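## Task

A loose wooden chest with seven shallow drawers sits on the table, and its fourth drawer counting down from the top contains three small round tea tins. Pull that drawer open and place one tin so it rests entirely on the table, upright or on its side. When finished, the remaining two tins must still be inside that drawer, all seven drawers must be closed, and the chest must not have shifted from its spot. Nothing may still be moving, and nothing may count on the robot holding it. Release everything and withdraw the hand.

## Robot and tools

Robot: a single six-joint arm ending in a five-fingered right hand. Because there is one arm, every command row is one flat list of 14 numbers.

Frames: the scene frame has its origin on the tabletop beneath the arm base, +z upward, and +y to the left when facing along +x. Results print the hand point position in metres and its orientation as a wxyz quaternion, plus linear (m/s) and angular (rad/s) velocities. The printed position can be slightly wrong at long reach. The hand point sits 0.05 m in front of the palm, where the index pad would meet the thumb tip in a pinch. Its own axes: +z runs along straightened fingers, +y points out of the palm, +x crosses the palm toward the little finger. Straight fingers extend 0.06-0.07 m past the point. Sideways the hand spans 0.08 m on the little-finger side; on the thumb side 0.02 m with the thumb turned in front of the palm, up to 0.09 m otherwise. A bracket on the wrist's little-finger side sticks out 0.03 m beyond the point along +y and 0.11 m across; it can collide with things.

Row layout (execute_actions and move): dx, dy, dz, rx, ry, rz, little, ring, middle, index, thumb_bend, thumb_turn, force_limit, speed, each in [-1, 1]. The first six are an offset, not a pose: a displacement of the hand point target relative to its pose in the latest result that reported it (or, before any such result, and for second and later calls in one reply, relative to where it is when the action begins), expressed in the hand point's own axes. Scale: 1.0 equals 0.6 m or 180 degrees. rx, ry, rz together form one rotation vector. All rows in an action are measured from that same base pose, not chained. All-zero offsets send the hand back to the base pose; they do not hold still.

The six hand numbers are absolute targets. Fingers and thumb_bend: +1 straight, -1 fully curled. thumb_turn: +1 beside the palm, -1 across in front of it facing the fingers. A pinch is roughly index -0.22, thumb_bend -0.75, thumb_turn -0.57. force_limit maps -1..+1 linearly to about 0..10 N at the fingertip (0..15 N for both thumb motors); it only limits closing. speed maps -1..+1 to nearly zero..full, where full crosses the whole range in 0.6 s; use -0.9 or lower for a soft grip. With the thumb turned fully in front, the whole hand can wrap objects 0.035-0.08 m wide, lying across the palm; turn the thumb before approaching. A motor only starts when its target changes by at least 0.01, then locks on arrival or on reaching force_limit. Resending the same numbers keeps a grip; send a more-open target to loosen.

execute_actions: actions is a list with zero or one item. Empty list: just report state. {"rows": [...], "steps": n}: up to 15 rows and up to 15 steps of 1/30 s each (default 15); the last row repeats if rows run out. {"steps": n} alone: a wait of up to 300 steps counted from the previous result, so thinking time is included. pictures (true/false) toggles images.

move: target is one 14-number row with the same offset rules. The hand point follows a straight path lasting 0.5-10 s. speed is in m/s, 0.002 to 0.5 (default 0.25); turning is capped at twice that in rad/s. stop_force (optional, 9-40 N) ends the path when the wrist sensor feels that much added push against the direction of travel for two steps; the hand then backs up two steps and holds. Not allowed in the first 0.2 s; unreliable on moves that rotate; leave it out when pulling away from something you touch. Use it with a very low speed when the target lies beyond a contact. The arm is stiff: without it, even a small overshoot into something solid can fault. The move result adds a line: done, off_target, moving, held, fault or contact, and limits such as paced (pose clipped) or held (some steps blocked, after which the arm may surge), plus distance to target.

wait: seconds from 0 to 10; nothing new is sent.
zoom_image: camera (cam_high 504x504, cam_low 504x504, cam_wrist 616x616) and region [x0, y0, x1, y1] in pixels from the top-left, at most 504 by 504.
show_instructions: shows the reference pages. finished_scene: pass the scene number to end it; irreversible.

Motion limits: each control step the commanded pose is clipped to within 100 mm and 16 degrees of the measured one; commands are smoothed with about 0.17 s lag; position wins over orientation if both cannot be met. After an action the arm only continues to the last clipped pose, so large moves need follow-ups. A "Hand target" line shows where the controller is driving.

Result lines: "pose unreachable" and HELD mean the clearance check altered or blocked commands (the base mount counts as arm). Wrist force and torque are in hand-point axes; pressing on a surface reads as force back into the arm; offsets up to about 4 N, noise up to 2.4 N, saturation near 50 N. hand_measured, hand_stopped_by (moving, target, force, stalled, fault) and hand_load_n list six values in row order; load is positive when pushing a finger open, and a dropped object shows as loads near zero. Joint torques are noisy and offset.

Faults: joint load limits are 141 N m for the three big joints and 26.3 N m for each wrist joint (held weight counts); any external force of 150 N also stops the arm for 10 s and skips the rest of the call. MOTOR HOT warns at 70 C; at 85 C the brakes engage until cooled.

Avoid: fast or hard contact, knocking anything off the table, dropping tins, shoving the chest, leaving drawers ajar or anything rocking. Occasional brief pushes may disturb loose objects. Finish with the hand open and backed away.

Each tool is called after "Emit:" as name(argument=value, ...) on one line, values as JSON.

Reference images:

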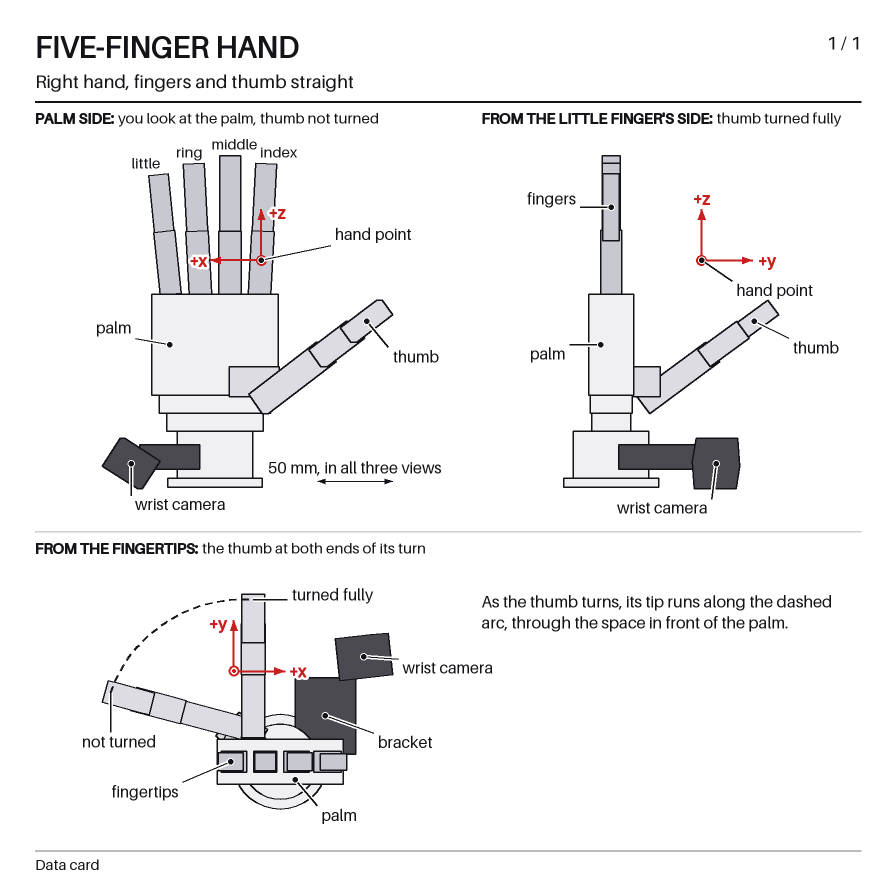

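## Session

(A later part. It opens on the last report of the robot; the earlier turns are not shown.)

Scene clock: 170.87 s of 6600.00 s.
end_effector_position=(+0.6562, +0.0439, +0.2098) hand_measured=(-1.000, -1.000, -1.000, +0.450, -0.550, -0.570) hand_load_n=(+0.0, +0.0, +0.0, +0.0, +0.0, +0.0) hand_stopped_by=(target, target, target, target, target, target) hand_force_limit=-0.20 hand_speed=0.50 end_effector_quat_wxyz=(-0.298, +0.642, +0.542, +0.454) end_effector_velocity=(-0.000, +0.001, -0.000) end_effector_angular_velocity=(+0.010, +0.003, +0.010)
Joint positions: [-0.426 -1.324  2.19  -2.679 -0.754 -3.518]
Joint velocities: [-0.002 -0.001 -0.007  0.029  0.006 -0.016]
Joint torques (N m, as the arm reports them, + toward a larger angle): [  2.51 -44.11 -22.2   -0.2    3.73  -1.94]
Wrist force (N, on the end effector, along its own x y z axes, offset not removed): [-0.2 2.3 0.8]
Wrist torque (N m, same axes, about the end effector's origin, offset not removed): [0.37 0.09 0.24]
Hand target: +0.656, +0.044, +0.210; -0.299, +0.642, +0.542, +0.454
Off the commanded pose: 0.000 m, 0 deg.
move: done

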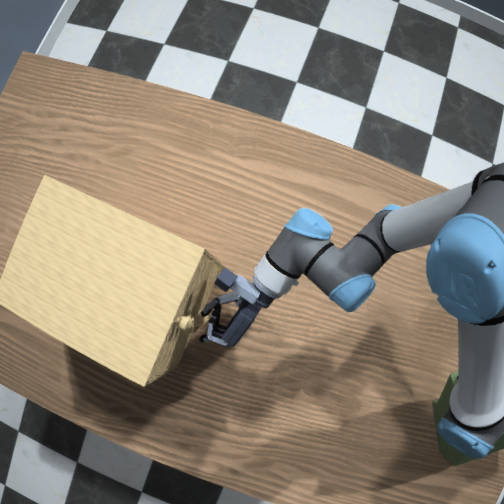

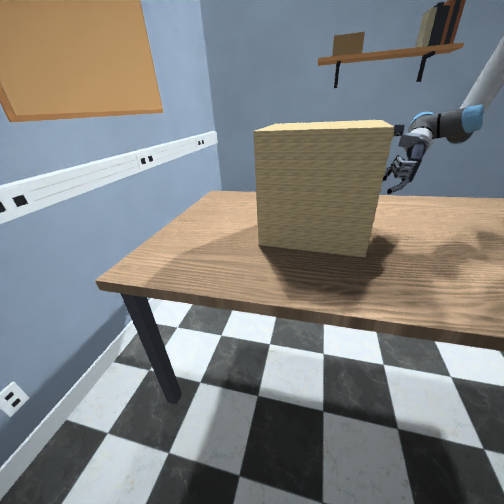

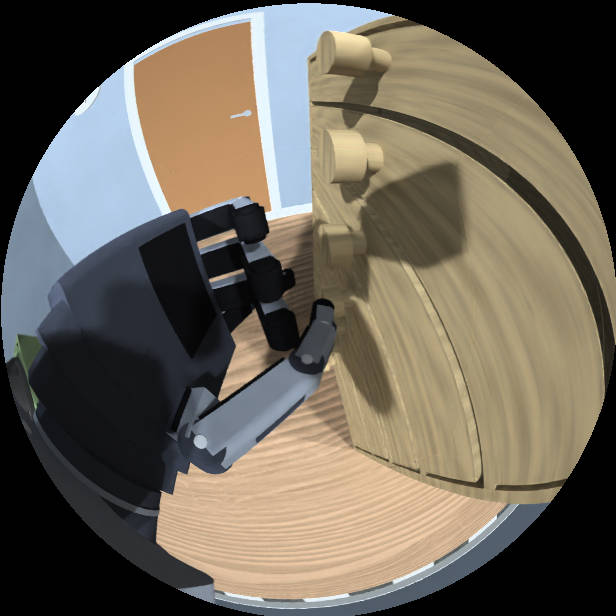

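Emit:
move(target=[-0.009,0.0327,0.013,0,0,0,-1,-1,-1,0.45,-0.55,-0.57,-0.2,0.5], speed=0.015, stop_force=9)

Emit:
zoom_image(camera="cam_wrist", region=[260, 200, 460, 400])

Emit:
zoom_image(camera="cam_high", region=[160, 260, 260, 360])

Scene clock: 182.93 s of 6600.00 s.
end_effector_position=(+0.6769, +0.0438, +0.2039) hand_measured=(-1.000, -1.000, -1.000, +0.450, -0.550, -0.570) hand_load_n=(+0.0, +0.0, +0.0, +0.0, +0.0, +0.0) hand_stopped_by=(target, target, target, target, target, target) hand_force_limit=-0.20 hand_speed=0.50 end_effector_quat_wxyz=(-0.298, +0.642, +0.542, +0.454) end_effector_velocity=(+0.003, -0.000, -0.001) end_effector_angular_velocity=(-0.000, -0.000, -0.000)
Joint positions: [-0.411 -1.281  2.13  -2.677 -0.758 -3.497]
Joint velocities: [ 0.001  0.005 -0.007  0.    -0.001  0.002]
Joint torques (N m, as the arm reports them, + toward a larger angle): [ 28.65 -22.8  -21.3   -0.94  -1.3    1.68]
Wrist force (N, on the end effector, along its own x y z axes, offset not removed): [0.6 1.3 0.3]
Wrist torque (N m, same axes, about the end effector's origin, offset not removed): [0.19 0.20 0.36]
Hand target: +0.677, +0.044, +0.204; -0.298, +0.642, +0.542, +0.454
Off the commanded pose: 0.000 m, 0 deg.
After step 90, 7.37 s passed at rest.
move: done

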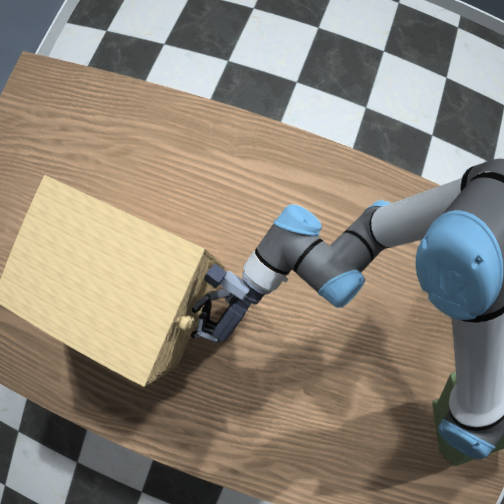

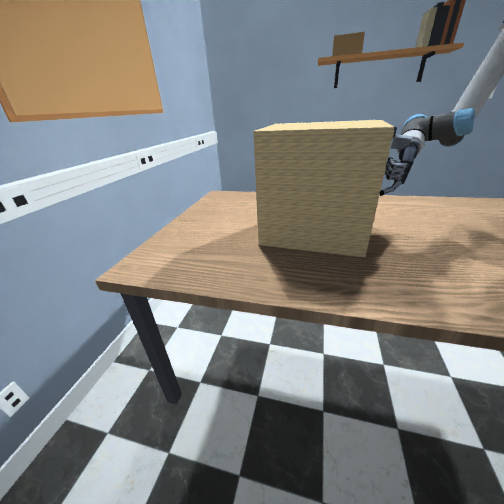

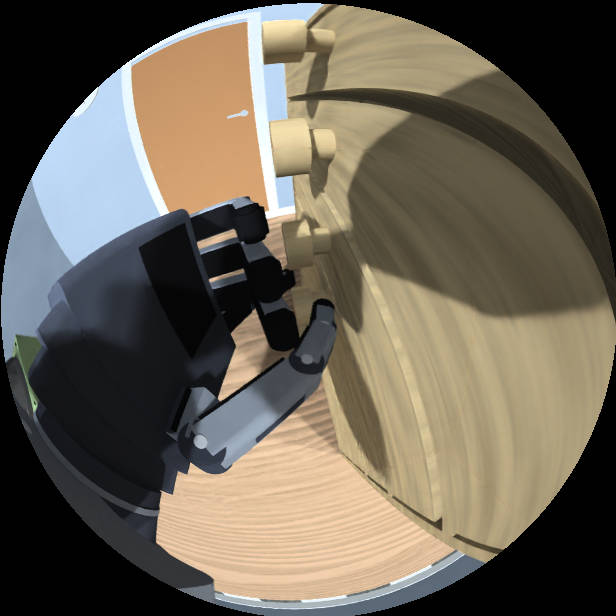

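Region (260, 200, 460, 400) of cam_wrist's 616x616 image, scaled by 2.520, with more detail than that image has.

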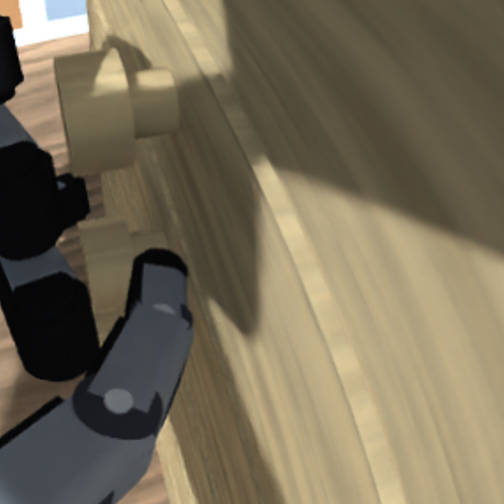

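Region (160, 260, 260, 360) of cam_high's 504x504 image, scaled by 5.040, with more detail than that image has.

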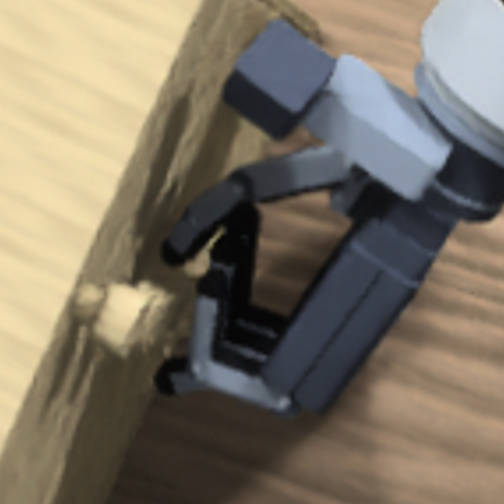

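Emit:
execute_actions(actions=[{"rows":[[0,0,0,0,0,0,-1,-1,-1,0.0,-0.7,-0.57,-0.4,-0.7]],"steps":15}], pictures=false)

Emit:
wait(seconds=0.6)

Emit:
zoom_image(camera="cam_wrist", region=[260, 200, 460, 400])

Emit:
zoom_image(camera="cam_high", region=[160, 260, 260, 360])

Scene clock: 186.60 s of 6600.00 s.
end_effector_position=(+0.6769, +0.0439, +0.2039) hand_measured=(-1.000, -1.000, -1.000, +0.270, -0.676, -0.570) hand_load_n=(+0.0, +0.0, +0.0, +4.5, +0.0, +0.0) hand_stopped_by=(target, target, target, force, moving, target) hand_force_limit=-0.40 hand_speed=-0.70 end_effector_quat_wxyz=(-0.298, +0.642, +0.542, +0.454) end_effector_velocity=(+0.000, -0.000, +0.000) end_effector_angular_velocity=(+0.000, +0.000, -0.000)
Joint positions: [-0.411 -1.281  2.13  -2.676 -0.758 -3.497]
Joint velocities: [ 0.    -0.001 -0.     0.001  0.     0.001]
Joint torques (N m, as the arm reports them, + toward a larger angle): [  3.83 -48.14   4.68  -4.85   1.78  -1.94]
Wrist force (N, on the end effector, along its own x y z axes, offset not removed): [2.4 -3.7 4.5]
Wrist torque (N m, same axes, about the end effector's origin, offset not removed): [-0.15 -0.14 0.44]
Hand target: +0.677, +0.044, +0.204; -0.298, +0.642, +0.542, +0.454
Off the commanded pose: 0.000 m, 0 deg.
Steps of this call (steps 1 to 90: nothing new was sent; then 0.17 s passed at rest; steps 91 to 105: all 15 steps of this action). Readings (end_effector_position | what the end effector reports):
91: (+0.6772, +0.0438, +0.2039) | hand_measured=(-1.000, -1.000, -1.000, +0.450, -0.550, -0.570) hand_load_n=(+0.0, +0.0, +0.0, +0.0, +0.0, +0.0) hand_stopped_by=(target, target, target, moving, moving, target) hand_force_limit=-0.40 hand_speed=-0.70
92: (+0.6772, +0.0438, +0.2039) | hand_measured=(-1.000, -1.000, -1.000, +0.450, -0.550, -0.570) hand_load_n=(+0.0, +0.0, +0.0, +0.0, +0.0, +0.0) hand_stopped_by=(target, target, target, moving, moving, target) hand_force_limit=-0.40 hand_speed=-0.70
94: (+0.6772, +0.0438, +0.2038) | hand_measured=(-1.000, -1.000, -1.000, +0.434, -0.560, -0.570) hand_load_n=(+0.0, +0.0, +0.0, +0.0, +0.0, +0.0) hand_stopped_by=(target, target, target, moving, moving, target) hand_force_limit=-0.40 hand_speed=-0.70
98: (+0.6769, +0.0439, +0.2038) | hand_measured=(-1.000, -1.000, -1.000, +0.368, -0.602, -0.570) hand_load_n=(+0.0, +0.0, +0.0, +0.0, +0.0, +0.0) hand_stopped_by=(target, target, target, moving, moving, target) hand_force_limit=-0.40 hand_speed=-0.70
105: the state above

Scene clock: 187.20 s of 6600.00 s.
end_effector_position=(+0.6769, +0.0438, +0.2039) hand_measured=(-1.000, -1.000, -1.000, +0.270, -0.700, -0.570) hand_load_n=(+0.0, +0.0, +0.0, +5.0, +0.0, +0.0) hand_stopped_by=(target, target, target, force, target, target) hand_force_limit=-0.40 hand_speed=-0.70 end_effector_quat_wxyz=(-0.298, +0.642, +0.542, +0.454) end_effector_velocity=(-0.000, -0.001, -0.000) end_effector_angular_velocity=(-0.000, +0.001, -0.001)
Joint positions: [-0.411 -1.281  2.13  -2.677 -0.758 -3.497]
Joint velocities: [-0.001 -0.     0.    -0.     0.     0.   ]
Joint torques (N m, as the arm reports them, + toward a larger angle): [  1.93 -48.46   0.48  -5.78   4.08  -1.93]
Wrist force (N, on the end effector, along its own x y z axes, offset not removed): [-1.1 -2.3 7.8]
Wrist torque (N m, same axes, about the end effector's origin, offset not removed): [0.03 0.30 0.18]
Hand target: +0.677, +0.044, +0.204; -0.298, +0.642, +0.542, +0.454
Off the commanded pose: 0.000 m, 0 deg.
Steps of this call (steps 1 to 18: nothing new was sent). Readings (end_effector_position | what the end effector reports):
1: (+0.6769, +0.0439, +0.2039) | hand_measured=(-1.000, -1.000, -1.000, +0.270, -0.686, -0.570) hand_load_n=(+0.0, +0.0, +0.0, +4.5, +0.0, +0.0) hand_stopped_by=(target, target, target, force, moving, target) hand_force_limit=-0.40 hand_speed=-0.70
2: (+0.6769, +0.0439, +0.2039) | hand_measured=(-1.000, -1.000, -1.000, +0.270, -0.696, -0.570) hand_load_n=(+0.0, +0.0, +0.0, +4.5, +0.0, +0.0) hand_stopped_by=(target, target, target, force, moving, target) hand_force_limit=-0.40 hand_speed=-0.70
4: (+0.6769, +0.0439, +0.2039) | hand_measured=(-1.000, -1.000, -1.000, +0.270, -0.700, -0.570) hand_load_n=(+0.0, +0.0, +0.0, +4.5, +0.0, +0.0) hand_stopped_by=(target, target, target, force, moving, target) hand_force_limit=-0.40 hand_speed=-0.70
8: (+0.6769, +0.0438, +0.2039) | hand_measured=(-1.000, -1.000, -1.000, +0.270, -0.700, -0.570) hand_load_n=(+0.0, +0.0, +0.0, +5.0, +0.0, +0.0) hand_stopped_by=(target, target, target, force, target, target) hand_force_limit=-0.40 hand_speed=-0.70
18: the state above

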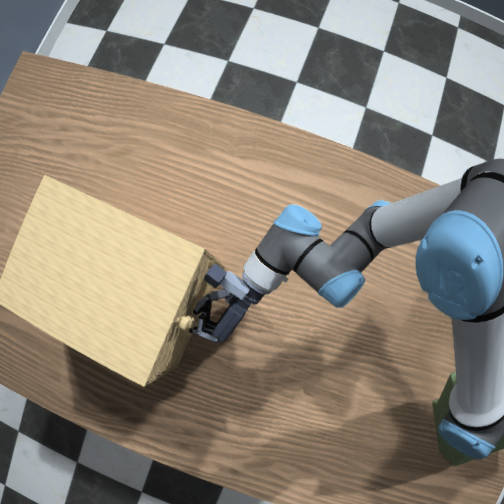

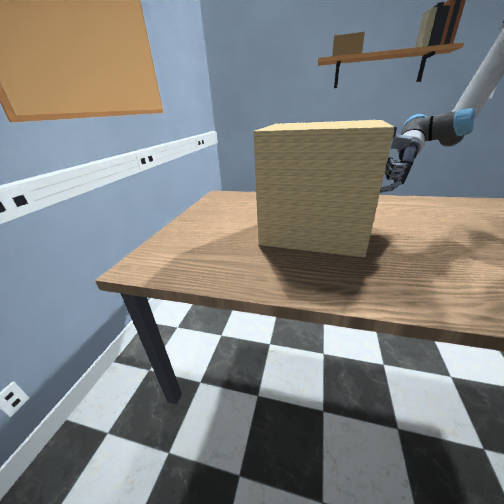

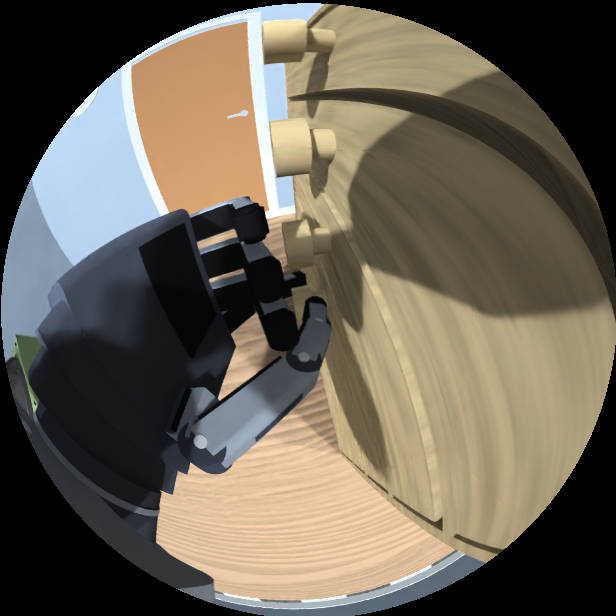

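Region (260, 200, 460, 400) of cam_wrist's 616x616 image, scaled by 2.520, with more detail than that image has.

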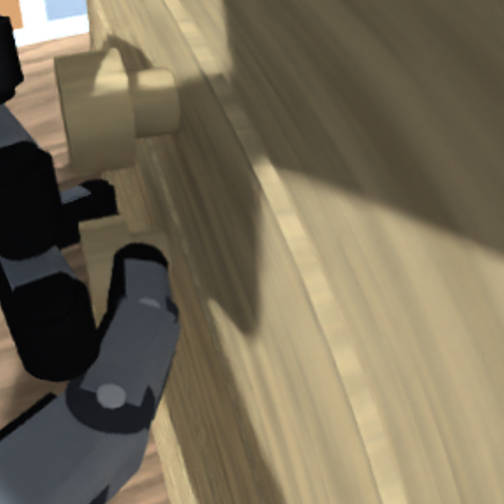

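Region (160, 260, 260, 360) of cam_high's 504x504 image, scaled by 5.040, with more detail than that image has.

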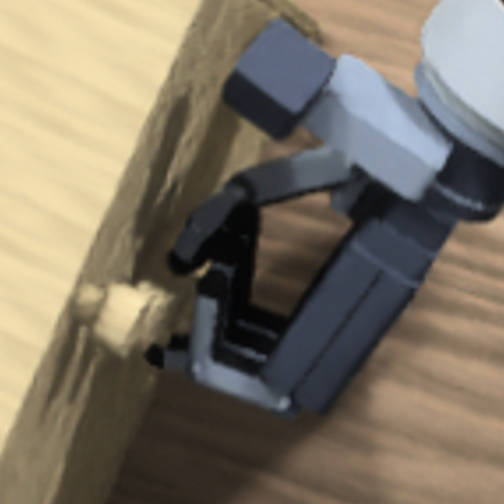

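Emit:
execute_actions(actions=[{"rows":[[0,0,0,0,0,0,-1,-1,-1,0.5,-0.55,-0.57,-0.4,0.5]],"steps":6}], pictures=false)

Emit:
move(target=[-0.005,0.008,0.013,0,0,0,-1,-1,-1,0.5,-0.55,-0.57,-0.4,0.5], speed=0.015, stop_force=9)

Emit:
execute_actions(actions=[{"rows":[[0,0,0,0,0,0,-1,-1,-1,0.0,-0.72,-0.57,-0.4,-0.7]],"steps":15}], pictures=false)

Emit:
wait(seconds=0.6)

Emit:
zoom_image(camera="cam_wrist", region=[260, 200, 460, 400])

Emit:
zoom_image(camera="cam_high", region=[160, 260, 260, 360])

Scene clock: 192.10 s of 6600.00 s.
end_effector_position=(+0.6770, +0.0437, +0.2040) hand_measured=(-1.000, -1.000, -1.000, +0.494, -0.554, -0.570) hand_load_n=(+0.0, +0.0, +0.0, +0.5, +0.0, +0.0) hand_stopped_by=(target, target, target, moving, moving, target) hand_force_limit=-0.40 hand_speed=0.50 end_effector_quat_wxyz=(-0.298, +0.642, +0.542, +0.454) end_effector_velocity=(+0.001, -0.000, +0.001) end_effector_angular_velocity=(-0.000, -0.001, -0.000)
Joint positions: [-0.411 -1.281  2.13  -2.677 -0.758 -3.497]
Joint velocities: [ 0.001 -0.    -0.002  0.    -0.     0.001]
Joint torques (N m, as the arm reports them, + toward a larger angle): [  3.23 -46.25 -20.51  -3.63   3.43  -1.71]
Wrist force (N, on the end effector, along its own x y z axes, offset not removed): [0.3 3.1 0.4]
Wrist torque (N m, same axes, about the end effector's origin, offset not removed): [0.46 0.24 0.47]
Hand target: +0.677, +0.044, +0.204; -0.298, +0.642, +0.542, +0.454
Off the commanded pose: 0.000 m, 0 deg.
Steps of this call (steps 1 to 90: nothing new was sent; then 1.70 s passed at rest; steps 91 to 96: all 6 steps of this action). Readings (end_effector_position | what the end effector reports):
91: (+0.6769, +0.0438, +0.2039) | hand_measured=(-1.000, -1.000, -1.000, +0.270, -0.700, -0.570) hand_load_n=(+0.0, +0.0, +0.0, +5.0, +0.0, +0.0) hand_stopped_by=(target, target, target, moving, moving, target) hand_force_limit=-0.40 hand_speed=0.50
92: (+0.6769, +0.0438, +0.2039) | hand_measured=(-1.000, -1.000, -1.000, +0.270, -0.700, -0.570) hand_load_n=(+0.0, +0.0, +0.0, +5.0, +0.0, +0.0) hand_stopped_by=(target, target, target, moving, moving, target) hand_force_limit=-0.40 hand_speed=0.50
94: (+0.6770, +0.0437, +0.2040) | hand_measured=(-1.000, -1.000, -1.000, +0.344, -0.652, -0.570) hand_load_n=(+0.0, +0.0, +0.0, +0.5, +0.0, +0.0) hand_stopped_by=(target, target, target, moving, moving, target) hand_force_limit=-0.40 hand_speed=0.50
96: the state above

Scene clock: 193.07 s of 6600.00 s.
end_effector_position=(+0.6806, +0.0463, +0.2011) hand_measured=(-1.000, -1.000, -1.000, +0.500, -0.554, -0.570) hand_load_n=(+0.0, +0.0, +0.0, +0.0, -4.5, -4.0) hand_stopped_by=(target, target, target, target, target, target) hand_force_limit=-0.40 hand_speed=0.50 end_effector_quat_wxyz=(-0.298, +0.642, +0.542, +0.454) end_effector_velocity=(-0.005, -0.000, +0.001) end_effector_angular_velocity=(+0.001, +0.005, +0.002)
Joint positions: [-0.405 -1.266  2.12  -2.687 -0.76  -3.49 ]
Joint velocities: [-0.004 -0.011  0.012  0.009  0.    -0.006]
Joint torques (N m, as the arm reports them, + toward a larger angle): [  0.34 -46.69   5.17  -0.31   2.42  -1.33]
Wrist force (N, on the end effector, along its own x y z axes, offset not removed): [5.9 -1.9 -2.1]
Wrist torque (N m, same axes, about the end effector's origin, offset not removed): [0.23 0.24 0.43]
Hand target: +0.680, +0.046, +0.201; -0.298, +0.642, +0.542, +0.454
Off the commanded pose: 0.004 m, 0 deg.
move: contact

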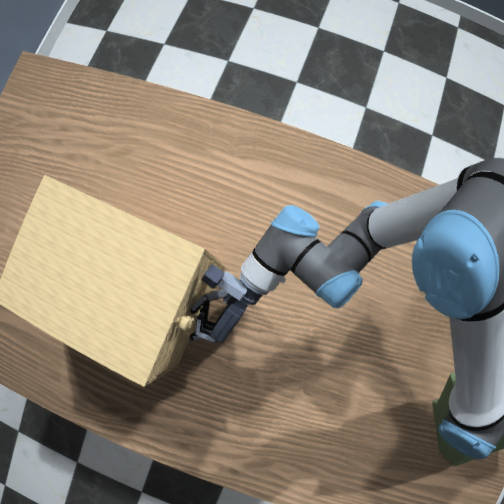

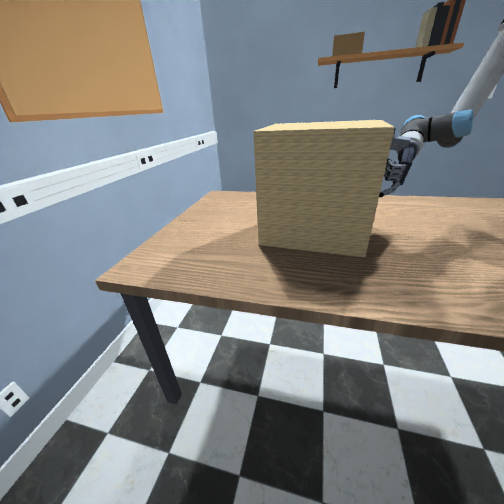

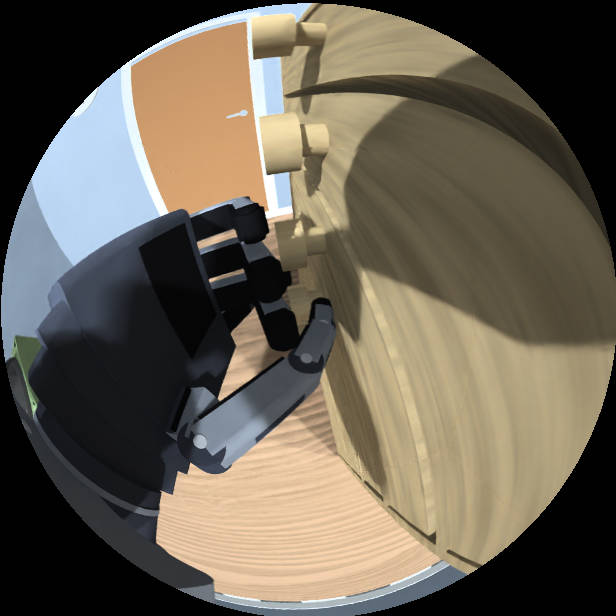

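Scene clock: 193.57 s of 6600.00 s.
end_effector_position=(+0.6806, +0.0462, +0.2011) hand_measured=(-1.000, -1.000, -1.000, +0.302, -0.676, -0.570) hand_load_n=(+0.0, +0.0, +0.0, +0.0, +0.0, +0.0) hand_stopped_by=(target, target, target, moving, moving, target) hand_force_limit=-0.40 hand_speed=-0.70 end_effector_quat_wxyz=(-0.298, +0.642, +0.542, +0.454) end_effector_velocity=(-0.001, +0.000, -0.001) end_effector_angular_velocity=(+0.001, +0.003, +0.000)
Joint positions: [-0.405 -1.267  2.12  -2.687 -0.759 -3.49 ]
Joint velocities: [-0.001  0.001  0.001  0.     0.     0.   ]
Joint torques (N m, as the arm reports them, + toward a larger angle): [ 21.09 -22.57 -23.02  -4.53   1.25   1.73]
Wrist force (N, on the end effector, along its own x y z axes, offset not removed): [2.6 0.1 0.6]
Wrist torque (N m, same axes, about the end effector's origin, offset not removed): [0.08 -0.10 0.34]
Hand target: +0.681, +0.046, +0.201; -0.298, +0.642, +0.542, +0.454
Off the commanded pose: 0.000 m, 0 deg.
Steps of this call (steps 1 to 15: all 15 steps of this action). Readings (end_effector_position | what the end effector reports):
1: (+0.6805, +0.0462, +0.2011) | hand_measured=(-1.000, -1.000, -1.000, +0.500, -0.554, -0.570) hand_load_n=(+0.0, +0.0, +0.0, +0.0, -4.0, -3.5) hand_stopped_by=(target, target, target, moving, moving, target) hand_force_limit=-0.40 hand_speed=-0.70
2: (+0.6805, +0.0462, +0.2011) | hand_measured=(-1.000, -1.000, -1.000, +0.500, -0.554, -0.570) hand_load_n=(+0.0, +0.0, +0.0, +0.0, -4.0, -3.0) hand_stopped_by=(target, target, target, moving, moving, target) hand_force_limit=-0.40 hand_speed=-0.70
4: (+0.6805, +0.0462, +0.2011) | hand_measured=(-1.000, -1.000, -1.000, +0.484, -0.562, -0.570) hand_load_n=(+0.0, +0.0, +0.0, +0.0, -3.0, -2.5) hand_stopped_by=(target, target, target, moving, moving, target) hand_force_limit=-0.40 hand_speed=-0.70
8: (+0.6805, +0.0462, +0.2011) | hand_measured=(-1.000, -1.000, -1.000, +0.418, -0.602, -0.570) hand_load_n=(+0.0, +0.0, +0.0, +0.0, +0.0, +0.0) hand_stopped_by=(target, target, target, moving, moving, target) hand_force_limit=-0.40 hand_speed=-0.70
15: the state above

Scene clock: 194.17 s of 6600.00 s.
end_effector_position=(+0.6806, +0.0463, +0.2010) hand_measured=(-1.000, -1.000, -1.000, +0.236, -0.720, -0.570) hand_load_n=(+0.0, +0.0, +0.0, +4.5, +0.0, +0.0) hand_stopped_by=(target, target, target, force, target, target) hand_force_limit=-0.40 hand_speed=-0.70 end_effector_quat_wxyz=(-0.298, +0.642, +0.542, +0.454) end_effector_velocity=(-0.000, +0.000, -0.000) end_effector_angular_velocity=(+0.000, +0.000, -0.000)
Joint positions: [-0.405 -1.266  2.12  -2.687 -0.76  -3.49 ]
Joint velocities: [-0.    -0.     0.001 -0.     0.     0.   ]
Joint torques (N m, as the arm reports them, + toward a larger angle): [ 27.52 -25.5  -25.29  -6.07  -0.64   0.95]
Wrist force (N, on the end effector, along its own x y z axes, offset not removed): [0.2 -7.0 5.2]
Wrist torque (N m, same axes, about the end effector's origin, offset not removed): [-0.42 0.10 0.29]
Hand target: +0.681, +0.046, +0.201; -0.298, +0.642, +0.542, +0.454
Off the commanded pose: 0.000 m, 0 deg.
Steps of this call (steps 1 to 18: nothing new was sent). Readings (end_effector_position | what the end effector reports):
1: (+0.6806, +0.0462, +0.2011) | hand_measured=(-1.000, -1.000, -1.000, +0.286, -0.686, -0.570) hand_load_n=(+0.0, +0.0, +0.0, +1.5, +0.0, +0.0) hand_stopped_by=(target, target, target, moving, moving, target) hand_force_limit=-0.40 hand_speed=-0.70
2: (+0.6806, +0.0462, +0.2011) | hand_measured=(-1.000, -1.000, -1.000, +0.268, -0.696, -0.570) hand_load_n=(+0.0, +0.0, +0.0, +2.5, +0.0, +0.0) hand_stopped_by=(target, target, target, moving, moving, target) hand_force_limit=-0.40 hand_speed=-0.70
4: (+0.6805, +0.0462, +0.2010) | hand_measured=(-1.000, -1.000, -1.000, +0.236, -0.718, -0.570) hand_load_n=(+0.0, +0.0, +0.0, +5.0, +0.0, +0.0) hand_stopped_by=(target, target, target, force, moving, target) hand_force_limit=-0.40 hand_speed=-0.70
8: (+0.6806, +0.0462, +0.2010) | hand_measured=(-1.000, -1.000, -1.000, +0.236, -0.720, -0.570) hand_load_n=(+0.0, +0.0, +0.0, +4.5, +0.0, +0.0) hand_stopped_by=(target, target, target, force, target, target) hand_force_limit=-0.40 hand_speed=-0.70
18: the state above

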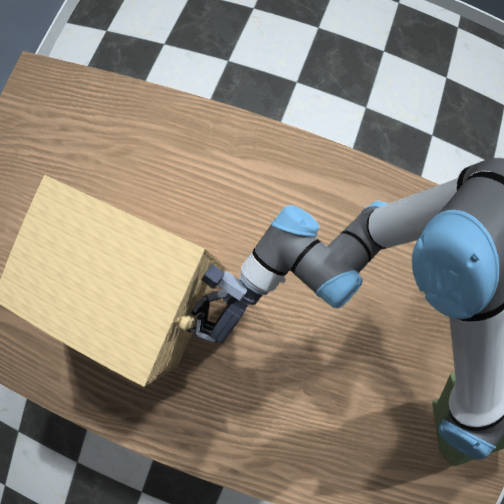

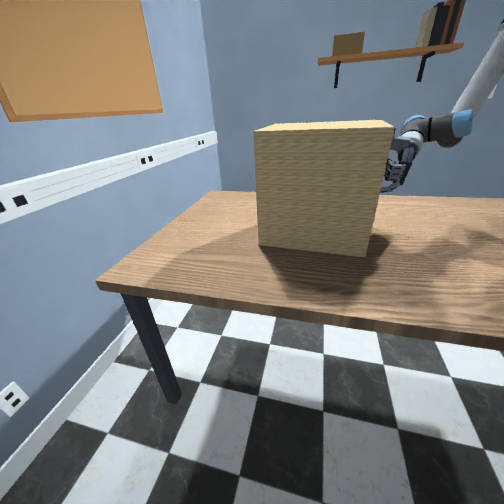

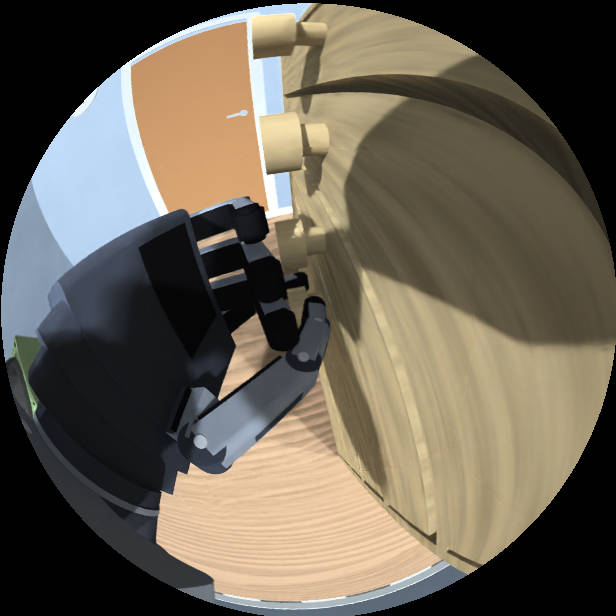

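Region (260, 200, 460, 400) of cam_wrist's 616x616 image, scaled by 2.520, with more detail than that image has.

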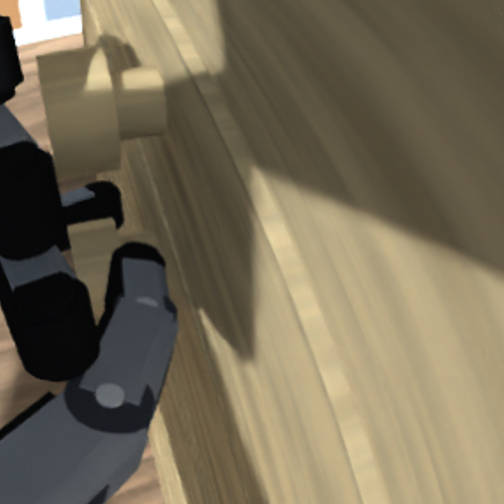

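Region (160, 260, 260, 360) of cam_high's 504x504 image, scaled by 5.040, with more detail than that image has.

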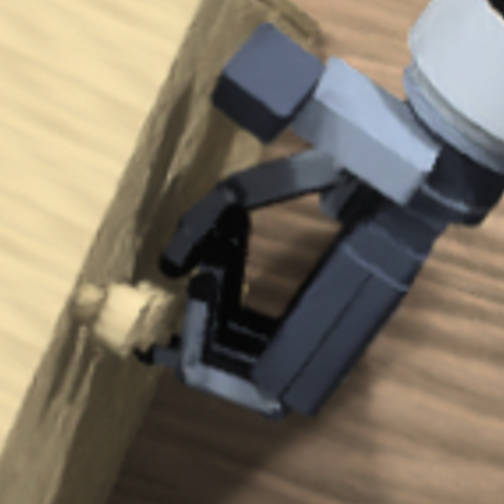

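Emit:
execute_actions(actions=[{"rows":[[0,0,0,0,0,0,-1,-1,-1,0.5,-0.6,-0.57,-0.4,0.5]],"steps":6}], pictures=false)

Emit:
move(target=[-0.015,-0.003,0,0,0,0,-1,-1,-1,0.5,-0.6,-0.57,-0.4,0.5], speed=0.015, stop_force=9)

Emit:
zoom_image(camera="cam_wrist", region=[260, 200, 460, 400])

Emit:
execute_actions(actions=[{"rows":[[0,0,0,0,0,0,-1,-1,-1,0.0,-0.72,-0.57,-0.4,-0.7]],"steps":15}], pictures=false)

Emit:
wait(seconds=0.4)

Emit:
zoom_image(camera="cam_wrist", region=[260, 200, 460, 400])

Emit:
zoom_image(camera="cam_high", region=[160, 260, 260, 360])

Scene clock: 198.90 s of 6600.00 s.
end_effector_position=(+0.6806, +0.0462, +0.2011) hand_measured=(-1.000, -1.000, -1.000, +0.478, -0.604, -0.570) hand_load_n=(+0.0, +0.0, +0.0, +0.5, -2.5, +0.0) hand_stopped_by=(target, target, target, moving, moving, target) hand_force_limit=-0.40 hand_speed=0.50 end_effector_quat_wxyz=(-0.298, +0.642, +0.542, +0.454) end_effector_velocity=(-0.000, +0.000, +0.000) end_effector_angular_velocity=(+0.000, -0.000, +0.001)
Joint positions: [-0.405 -1.266  2.12  -2.687 -0.76  -3.49 ]
Joint velocities: [ 0.    -0.001  0.001  0.     0.    -0.001]
Joint torques (N m, as the arm reports them, + toward a larger angle): [ 26.76 -28.5  -19.44  -3.32  -0.4   -1.59]
Wrist force (N, on the end effector, along its own x y z axes, offset not removed): [1.1 -1.6 0.9]
Wrist torque (N m, same axes, about the end effector's origin, offset not removed): [0.03 0.24 0.37]
Hand target: +0.681, +0.046, +0.201; -0.298, +0.642, +0.542, +0.454
Off the commanded pose: 0.000 m, 0 deg.
Steps of this call (steps 1 to 90: nothing new was sent; then 1.53 s passed at rest; steps 91 to 96: all 6 steps of this action). Readings (end_effector_position | what the end effector reports):
91: (+0.6806, +0.0463, +0.2011) | hand_measured=(-1.000, -1.000, -1.000, +0.236, -0.720, -0.570) hand_load_n=(+0.0, +0.0, +0.0, +4.5, +0.0, +0.0) hand_stopped_by=(target, target, target, moving, moving, target) hand_force_limit=-0.40 hand_speed=0.50
92: (+0.6806, +0.0463, +0.2011) | hand_measured=(-1.000, -1.000, -1.000, +0.236, -0.720, -0.570) hand_load_n=(+0.0, +0.0, +0.0, +4.5, +0.0, +0.0) hand_stopped_by=(target, target, target, moving, moving, target) hand_force_limit=-0.40 hand_speed=0.50
94: (+0.6806, +0.0462, +0.2011) | hand_measured=(-1.000, -1.000, -1.000, +0.310, -0.672, -0.570) hand_load_n=(+0.0, +0.0, +0.0, +0.5, +0.0, +0.0) hand_stopped_by=(target, target, target, moving, moving, target) hand_force_limit=-0.40 hand_speed=0.50
96: the state above

Scene clock: 200.00 s of 6600.00 s.
end_effector_position=(+0.6789, +0.0429, +0.1930) hand_measured=(-1.000, -1.000, -1.000, +0.500, -0.602, -0.570) hand_load_n=(+0.0, +0.0, +0.0, +0.0, +0.0, +0.0) hand_stopped_by=(target, target, target, target, target, target) hand_force_limit=-0.40 hand_speed=0.50 end_effector_quat_wxyz=(-0.298, +0.642, +0.542, +0.454) end_effector_velocity=(-0.001, -0.001, -0.003) end_effector_angular_velocity=(+0.001, +0.002, -0.000)
Joint positions: [-0.418 -1.255  2.121 -2.686 -0.756 -3.507]
Joint velocities: [-0.004  0.003  0.001  0.001  0.001 -0.004]
Joint torques (N m, as the arm reports them, + toward a larger angle): [  3.54 -23.11   7.93  -0.08   3.8   -1.92]
Wrist force (N, on the end effector, along its own x y z axes, offset not removed): [1.0 2.6 1.7]
Wrist torque (N m, same axes, about the end effector's origin, offset not removed): [0.45 0.18 0.46]
Hand target: +0.679, +0.043, +0.193; -0.298, +0.642, +0.542, +0.454
Off the commanded pose: 0.000 m, 0 deg.
move: done

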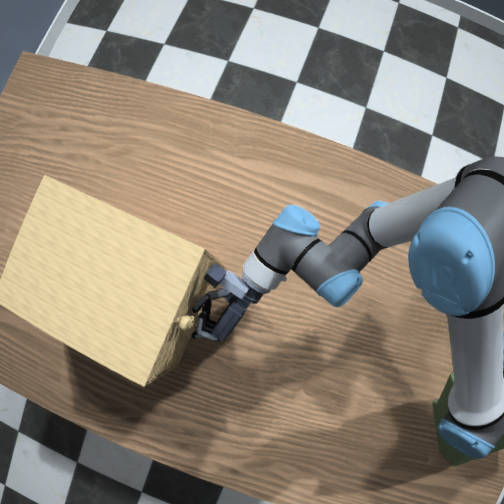

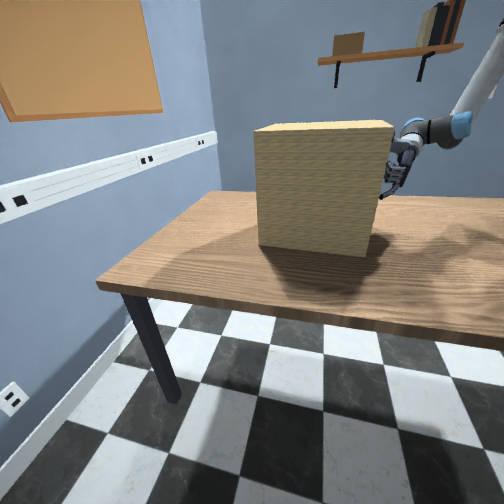

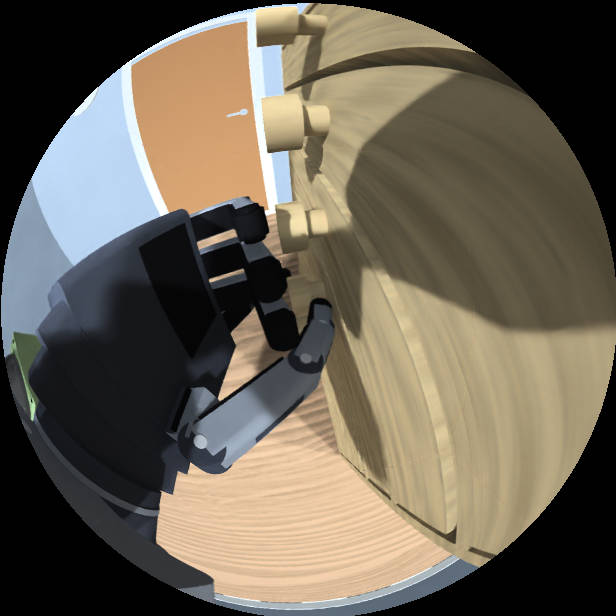

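Region (260, 200, 460, 400) of cam_wrist's 616x616 image, scaled by 2.520, with more detail than that image has.

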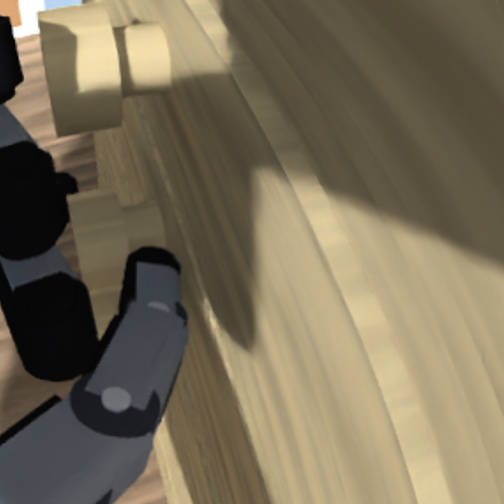

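Scene clock: 200.50 s of 6600.00 s.
end_effector_position=(+0.6789, +0.0429, +0.1929) hand_measured=(-1.000, -1.000, -1.000, +0.302, -0.720, -0.570) hand_load_n=(+0.0, +0.0, +0.0, +0.0, +0.0, +0.0) hand_stopped_by=(target, target, target, moving, moving, target) hand_force_limit=-0.40 hand_speed=-0.70 end_effector_quat_wxyz=(-0.298, +0.642, +0.542, +0.454) end_effector_velocity=(-0.001, +0.001, +0.000) end_effector_angular_velocity=(+0.001, +0.001, +0.001)
Joint positions: [-0.418 -1.255  2.121 -2.686 -0.756 -3.507]
Joint velocities: [ 0.001 -0.     0.001  0.     0.     0.   ]
Joint torques (N m, as the arm reports them, + toward a larger angle): [ 14.73 -29.85   7.77  -0.4    2.66   1.68]
Wrist force (N, on the end effector, along its own x y z axes, offset not removed): [0.7 1.2 1.1]
Wrist torque (N m, same axes, about the end effector's origin, offset not removed): [0.21 0.21 0.33]
Hand target: +0.679, +0.043, +0.193; -0.298, +0.642, +0.542, +0.454
Off the commanded pose: 0.000 m, 0 deg.
Steps of this call (steps 1 to 15: all 15 steps of this action). Readings (end_effector_position | what the end effector reports):
1: (+0.6789, +0.0429, +0.1929) | hand_measured=(-1.000, -1.000, -1.000, +0.500, -0.602, -0.570) hand_load_n=(+0.0, +0.0, +0.0, +0.0, +0.0, +0.0) hand_stopped_by=(target, target, target, moving, moving, target) hand_force_limit=-0.40 hand_speed=-0.70
2: (+0.6789, +0.0429, +0.1929) | hand_measured=(-1.000, -1.000, -1.000, +0.500, -0.602, -0.570) hand_load_n=(+0.0, +0.0, +0.0, +0.0, +0.0, +0.0) hand_stopped_by=(target, target, target, moving, moving, target) hand_force_limit=-0.40 hand_speed=-0.70
4: (+0.6789, +0.0429, +0.1929) | hand_measured=(-1.000, -1.000, -1.000, +0.484, -0.612, -0.570) hand_load_n=(+0.0, +0.0, +0.0, +0.0, +0.0, +0.0) hand_stopped_by=(target, target, target, moving, moving, target) hand_force_limit=-0.40 hand_speed=-0.70
8: (+0.6789, +0.0429, +0.1929) | hand_measured=(-1.000, -1.000, -1.000, +0.418, -0.654, -0.570) hand_load_n=(+0.0, +0.0, +0.0, +0.0, +0.0, +0.0) hand_stopped_by=(target, target, target, moving, moving, target) hand_force_limit=-0.40 hand_speed=-0.70
15: the state above

Scene clock: 200.90 s of 6600.00 s.
end_effector_position=(+0.6789, +0.0429, +0.1929) hand_measured=(-1.000, -1.000, -1.000, +0.220, -0.720, -0.570) hand_load_n=(+0.0, +0.0, +0.0, +5.0, +0.0, +0.0) hand_stopped_by=(target, target, target, force, target, target) hand_force_limit=-0.40 hand_speed=-0.70 end_effector_quat_wxyz=(-0.298, +0.642, +0.542, +0.454) end_effector_velocity=(+0.000, +0.000, +0.000) end_effector_angular_velocity=(-0.000, -0.001, +0.000)
Joint positions: [-0.418 -1.255  2.121 -2.686 -0.756 -3.507]
Joint velocities: [ 0.001  0.    -0.001 -0.     0.     0.   ]
Joint torques (N m, as the arm reports them, + toward a larger angle): [ 24.37 -35.84   0.22  -3.57   1.52   1.46]
Wrist force (N, on the end effector, along its own x y z axes, offset not removed): [-1.1 -0.1 6.7]
Wrist torque (N m, same axes, about the end effector's origin, offset not removed): [0.45 0.33 0.32]
Hand target: +0.679, +0.043, +0.193; -0.298, +0.642, +0.542, +0.454
Off the commanded pose: 0.000 m, 0 deg.
Steps of this call (steps 1 to 12: nothing new was sent). Readings (end_effector_position | what the end effector reports):
1: (+0.6789, +0.0429, +0.1929) | hand_measured=(-1.000, -1.000, -1.000, +0.284, -0.720, -0.570) hand_load_n=(+0.0, +0.0, +0.0, +0.0, +0.0, +0.0) hand_stopped_by=(target, target, target, moving, moving, target) hand_force_limit=-0.40 hand_speed=-0.70
2: (+0.6789, +0.0429, +0.1929) | hand_measured=(-1.000, -1.000, -1.000, +0.268, -0.720, -0.570) hand_load_n=(+0.0, +0.0, +0.0, +0.0, +0.0, +0.0) hand_stopped_by=(target, target, target, moving, moving, target) hand_force_limit=-0.40 hand_speed=-0.70
4: (+0.6789, +0.0429, +0.1929) | hand_measured=(-1.000, -1.000, -1.000, +0.236, -0.720, -0.570) hand_load_n=(+0.0, +0.0, +0.0, +1.5, +0.0, +0.0) hand_stopped_by=(target, target, target, moving, target, target) hand_force_limit=-0.40 hand_speed=-0.70
8: (+0.6789, +0.0429, +0.1929) | hand_measured=(-1.000, -1.000, -1.000, +0.220, -0.720, -0.570) hand_load_n=(+0.0, +0.0, +0.0, +5.0, +0.0, +0.0) hand_stopped_by=(target, target, target, force, target, target) hand_force_limit=-0.40 hand_speed=-0.70
12: the state above

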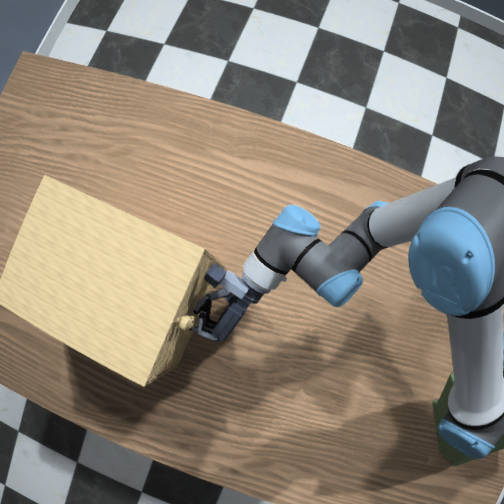

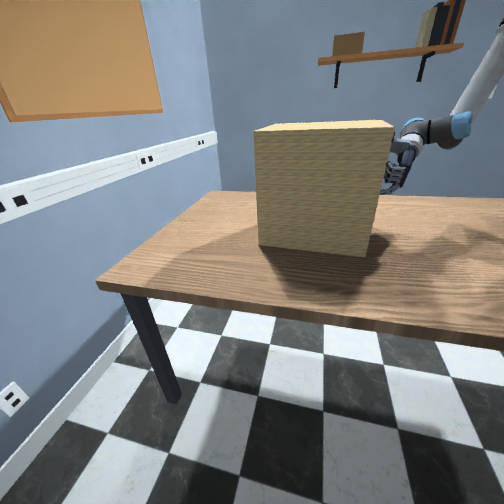

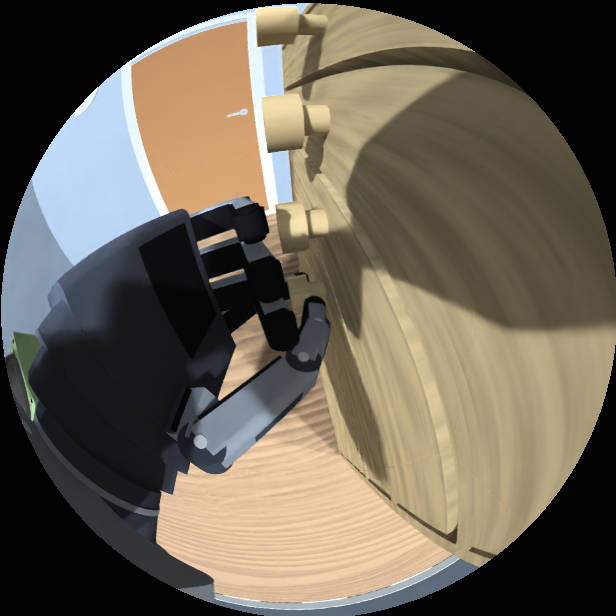

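Region (260, 200, 460, 400) of cam_wrist's 616x616 image, scaled by 2.520, with more detail than that image has.

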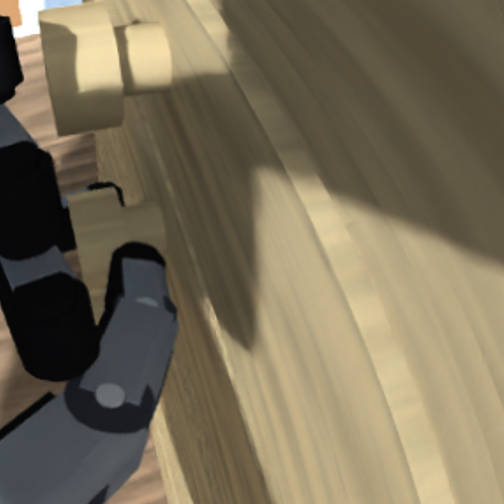

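Region (160, 260, 260, 360) of cam_high's 504x504 image, scaled by 5.040, with more detail than that image has.

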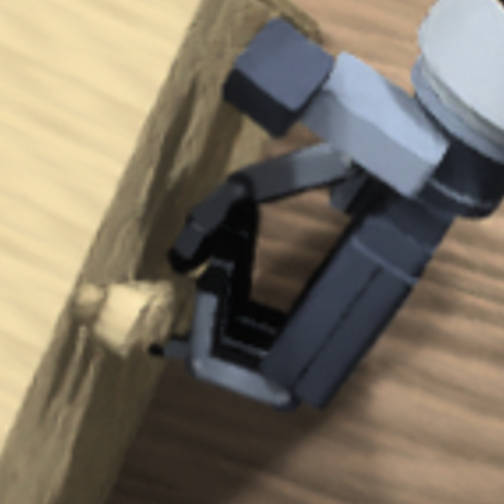

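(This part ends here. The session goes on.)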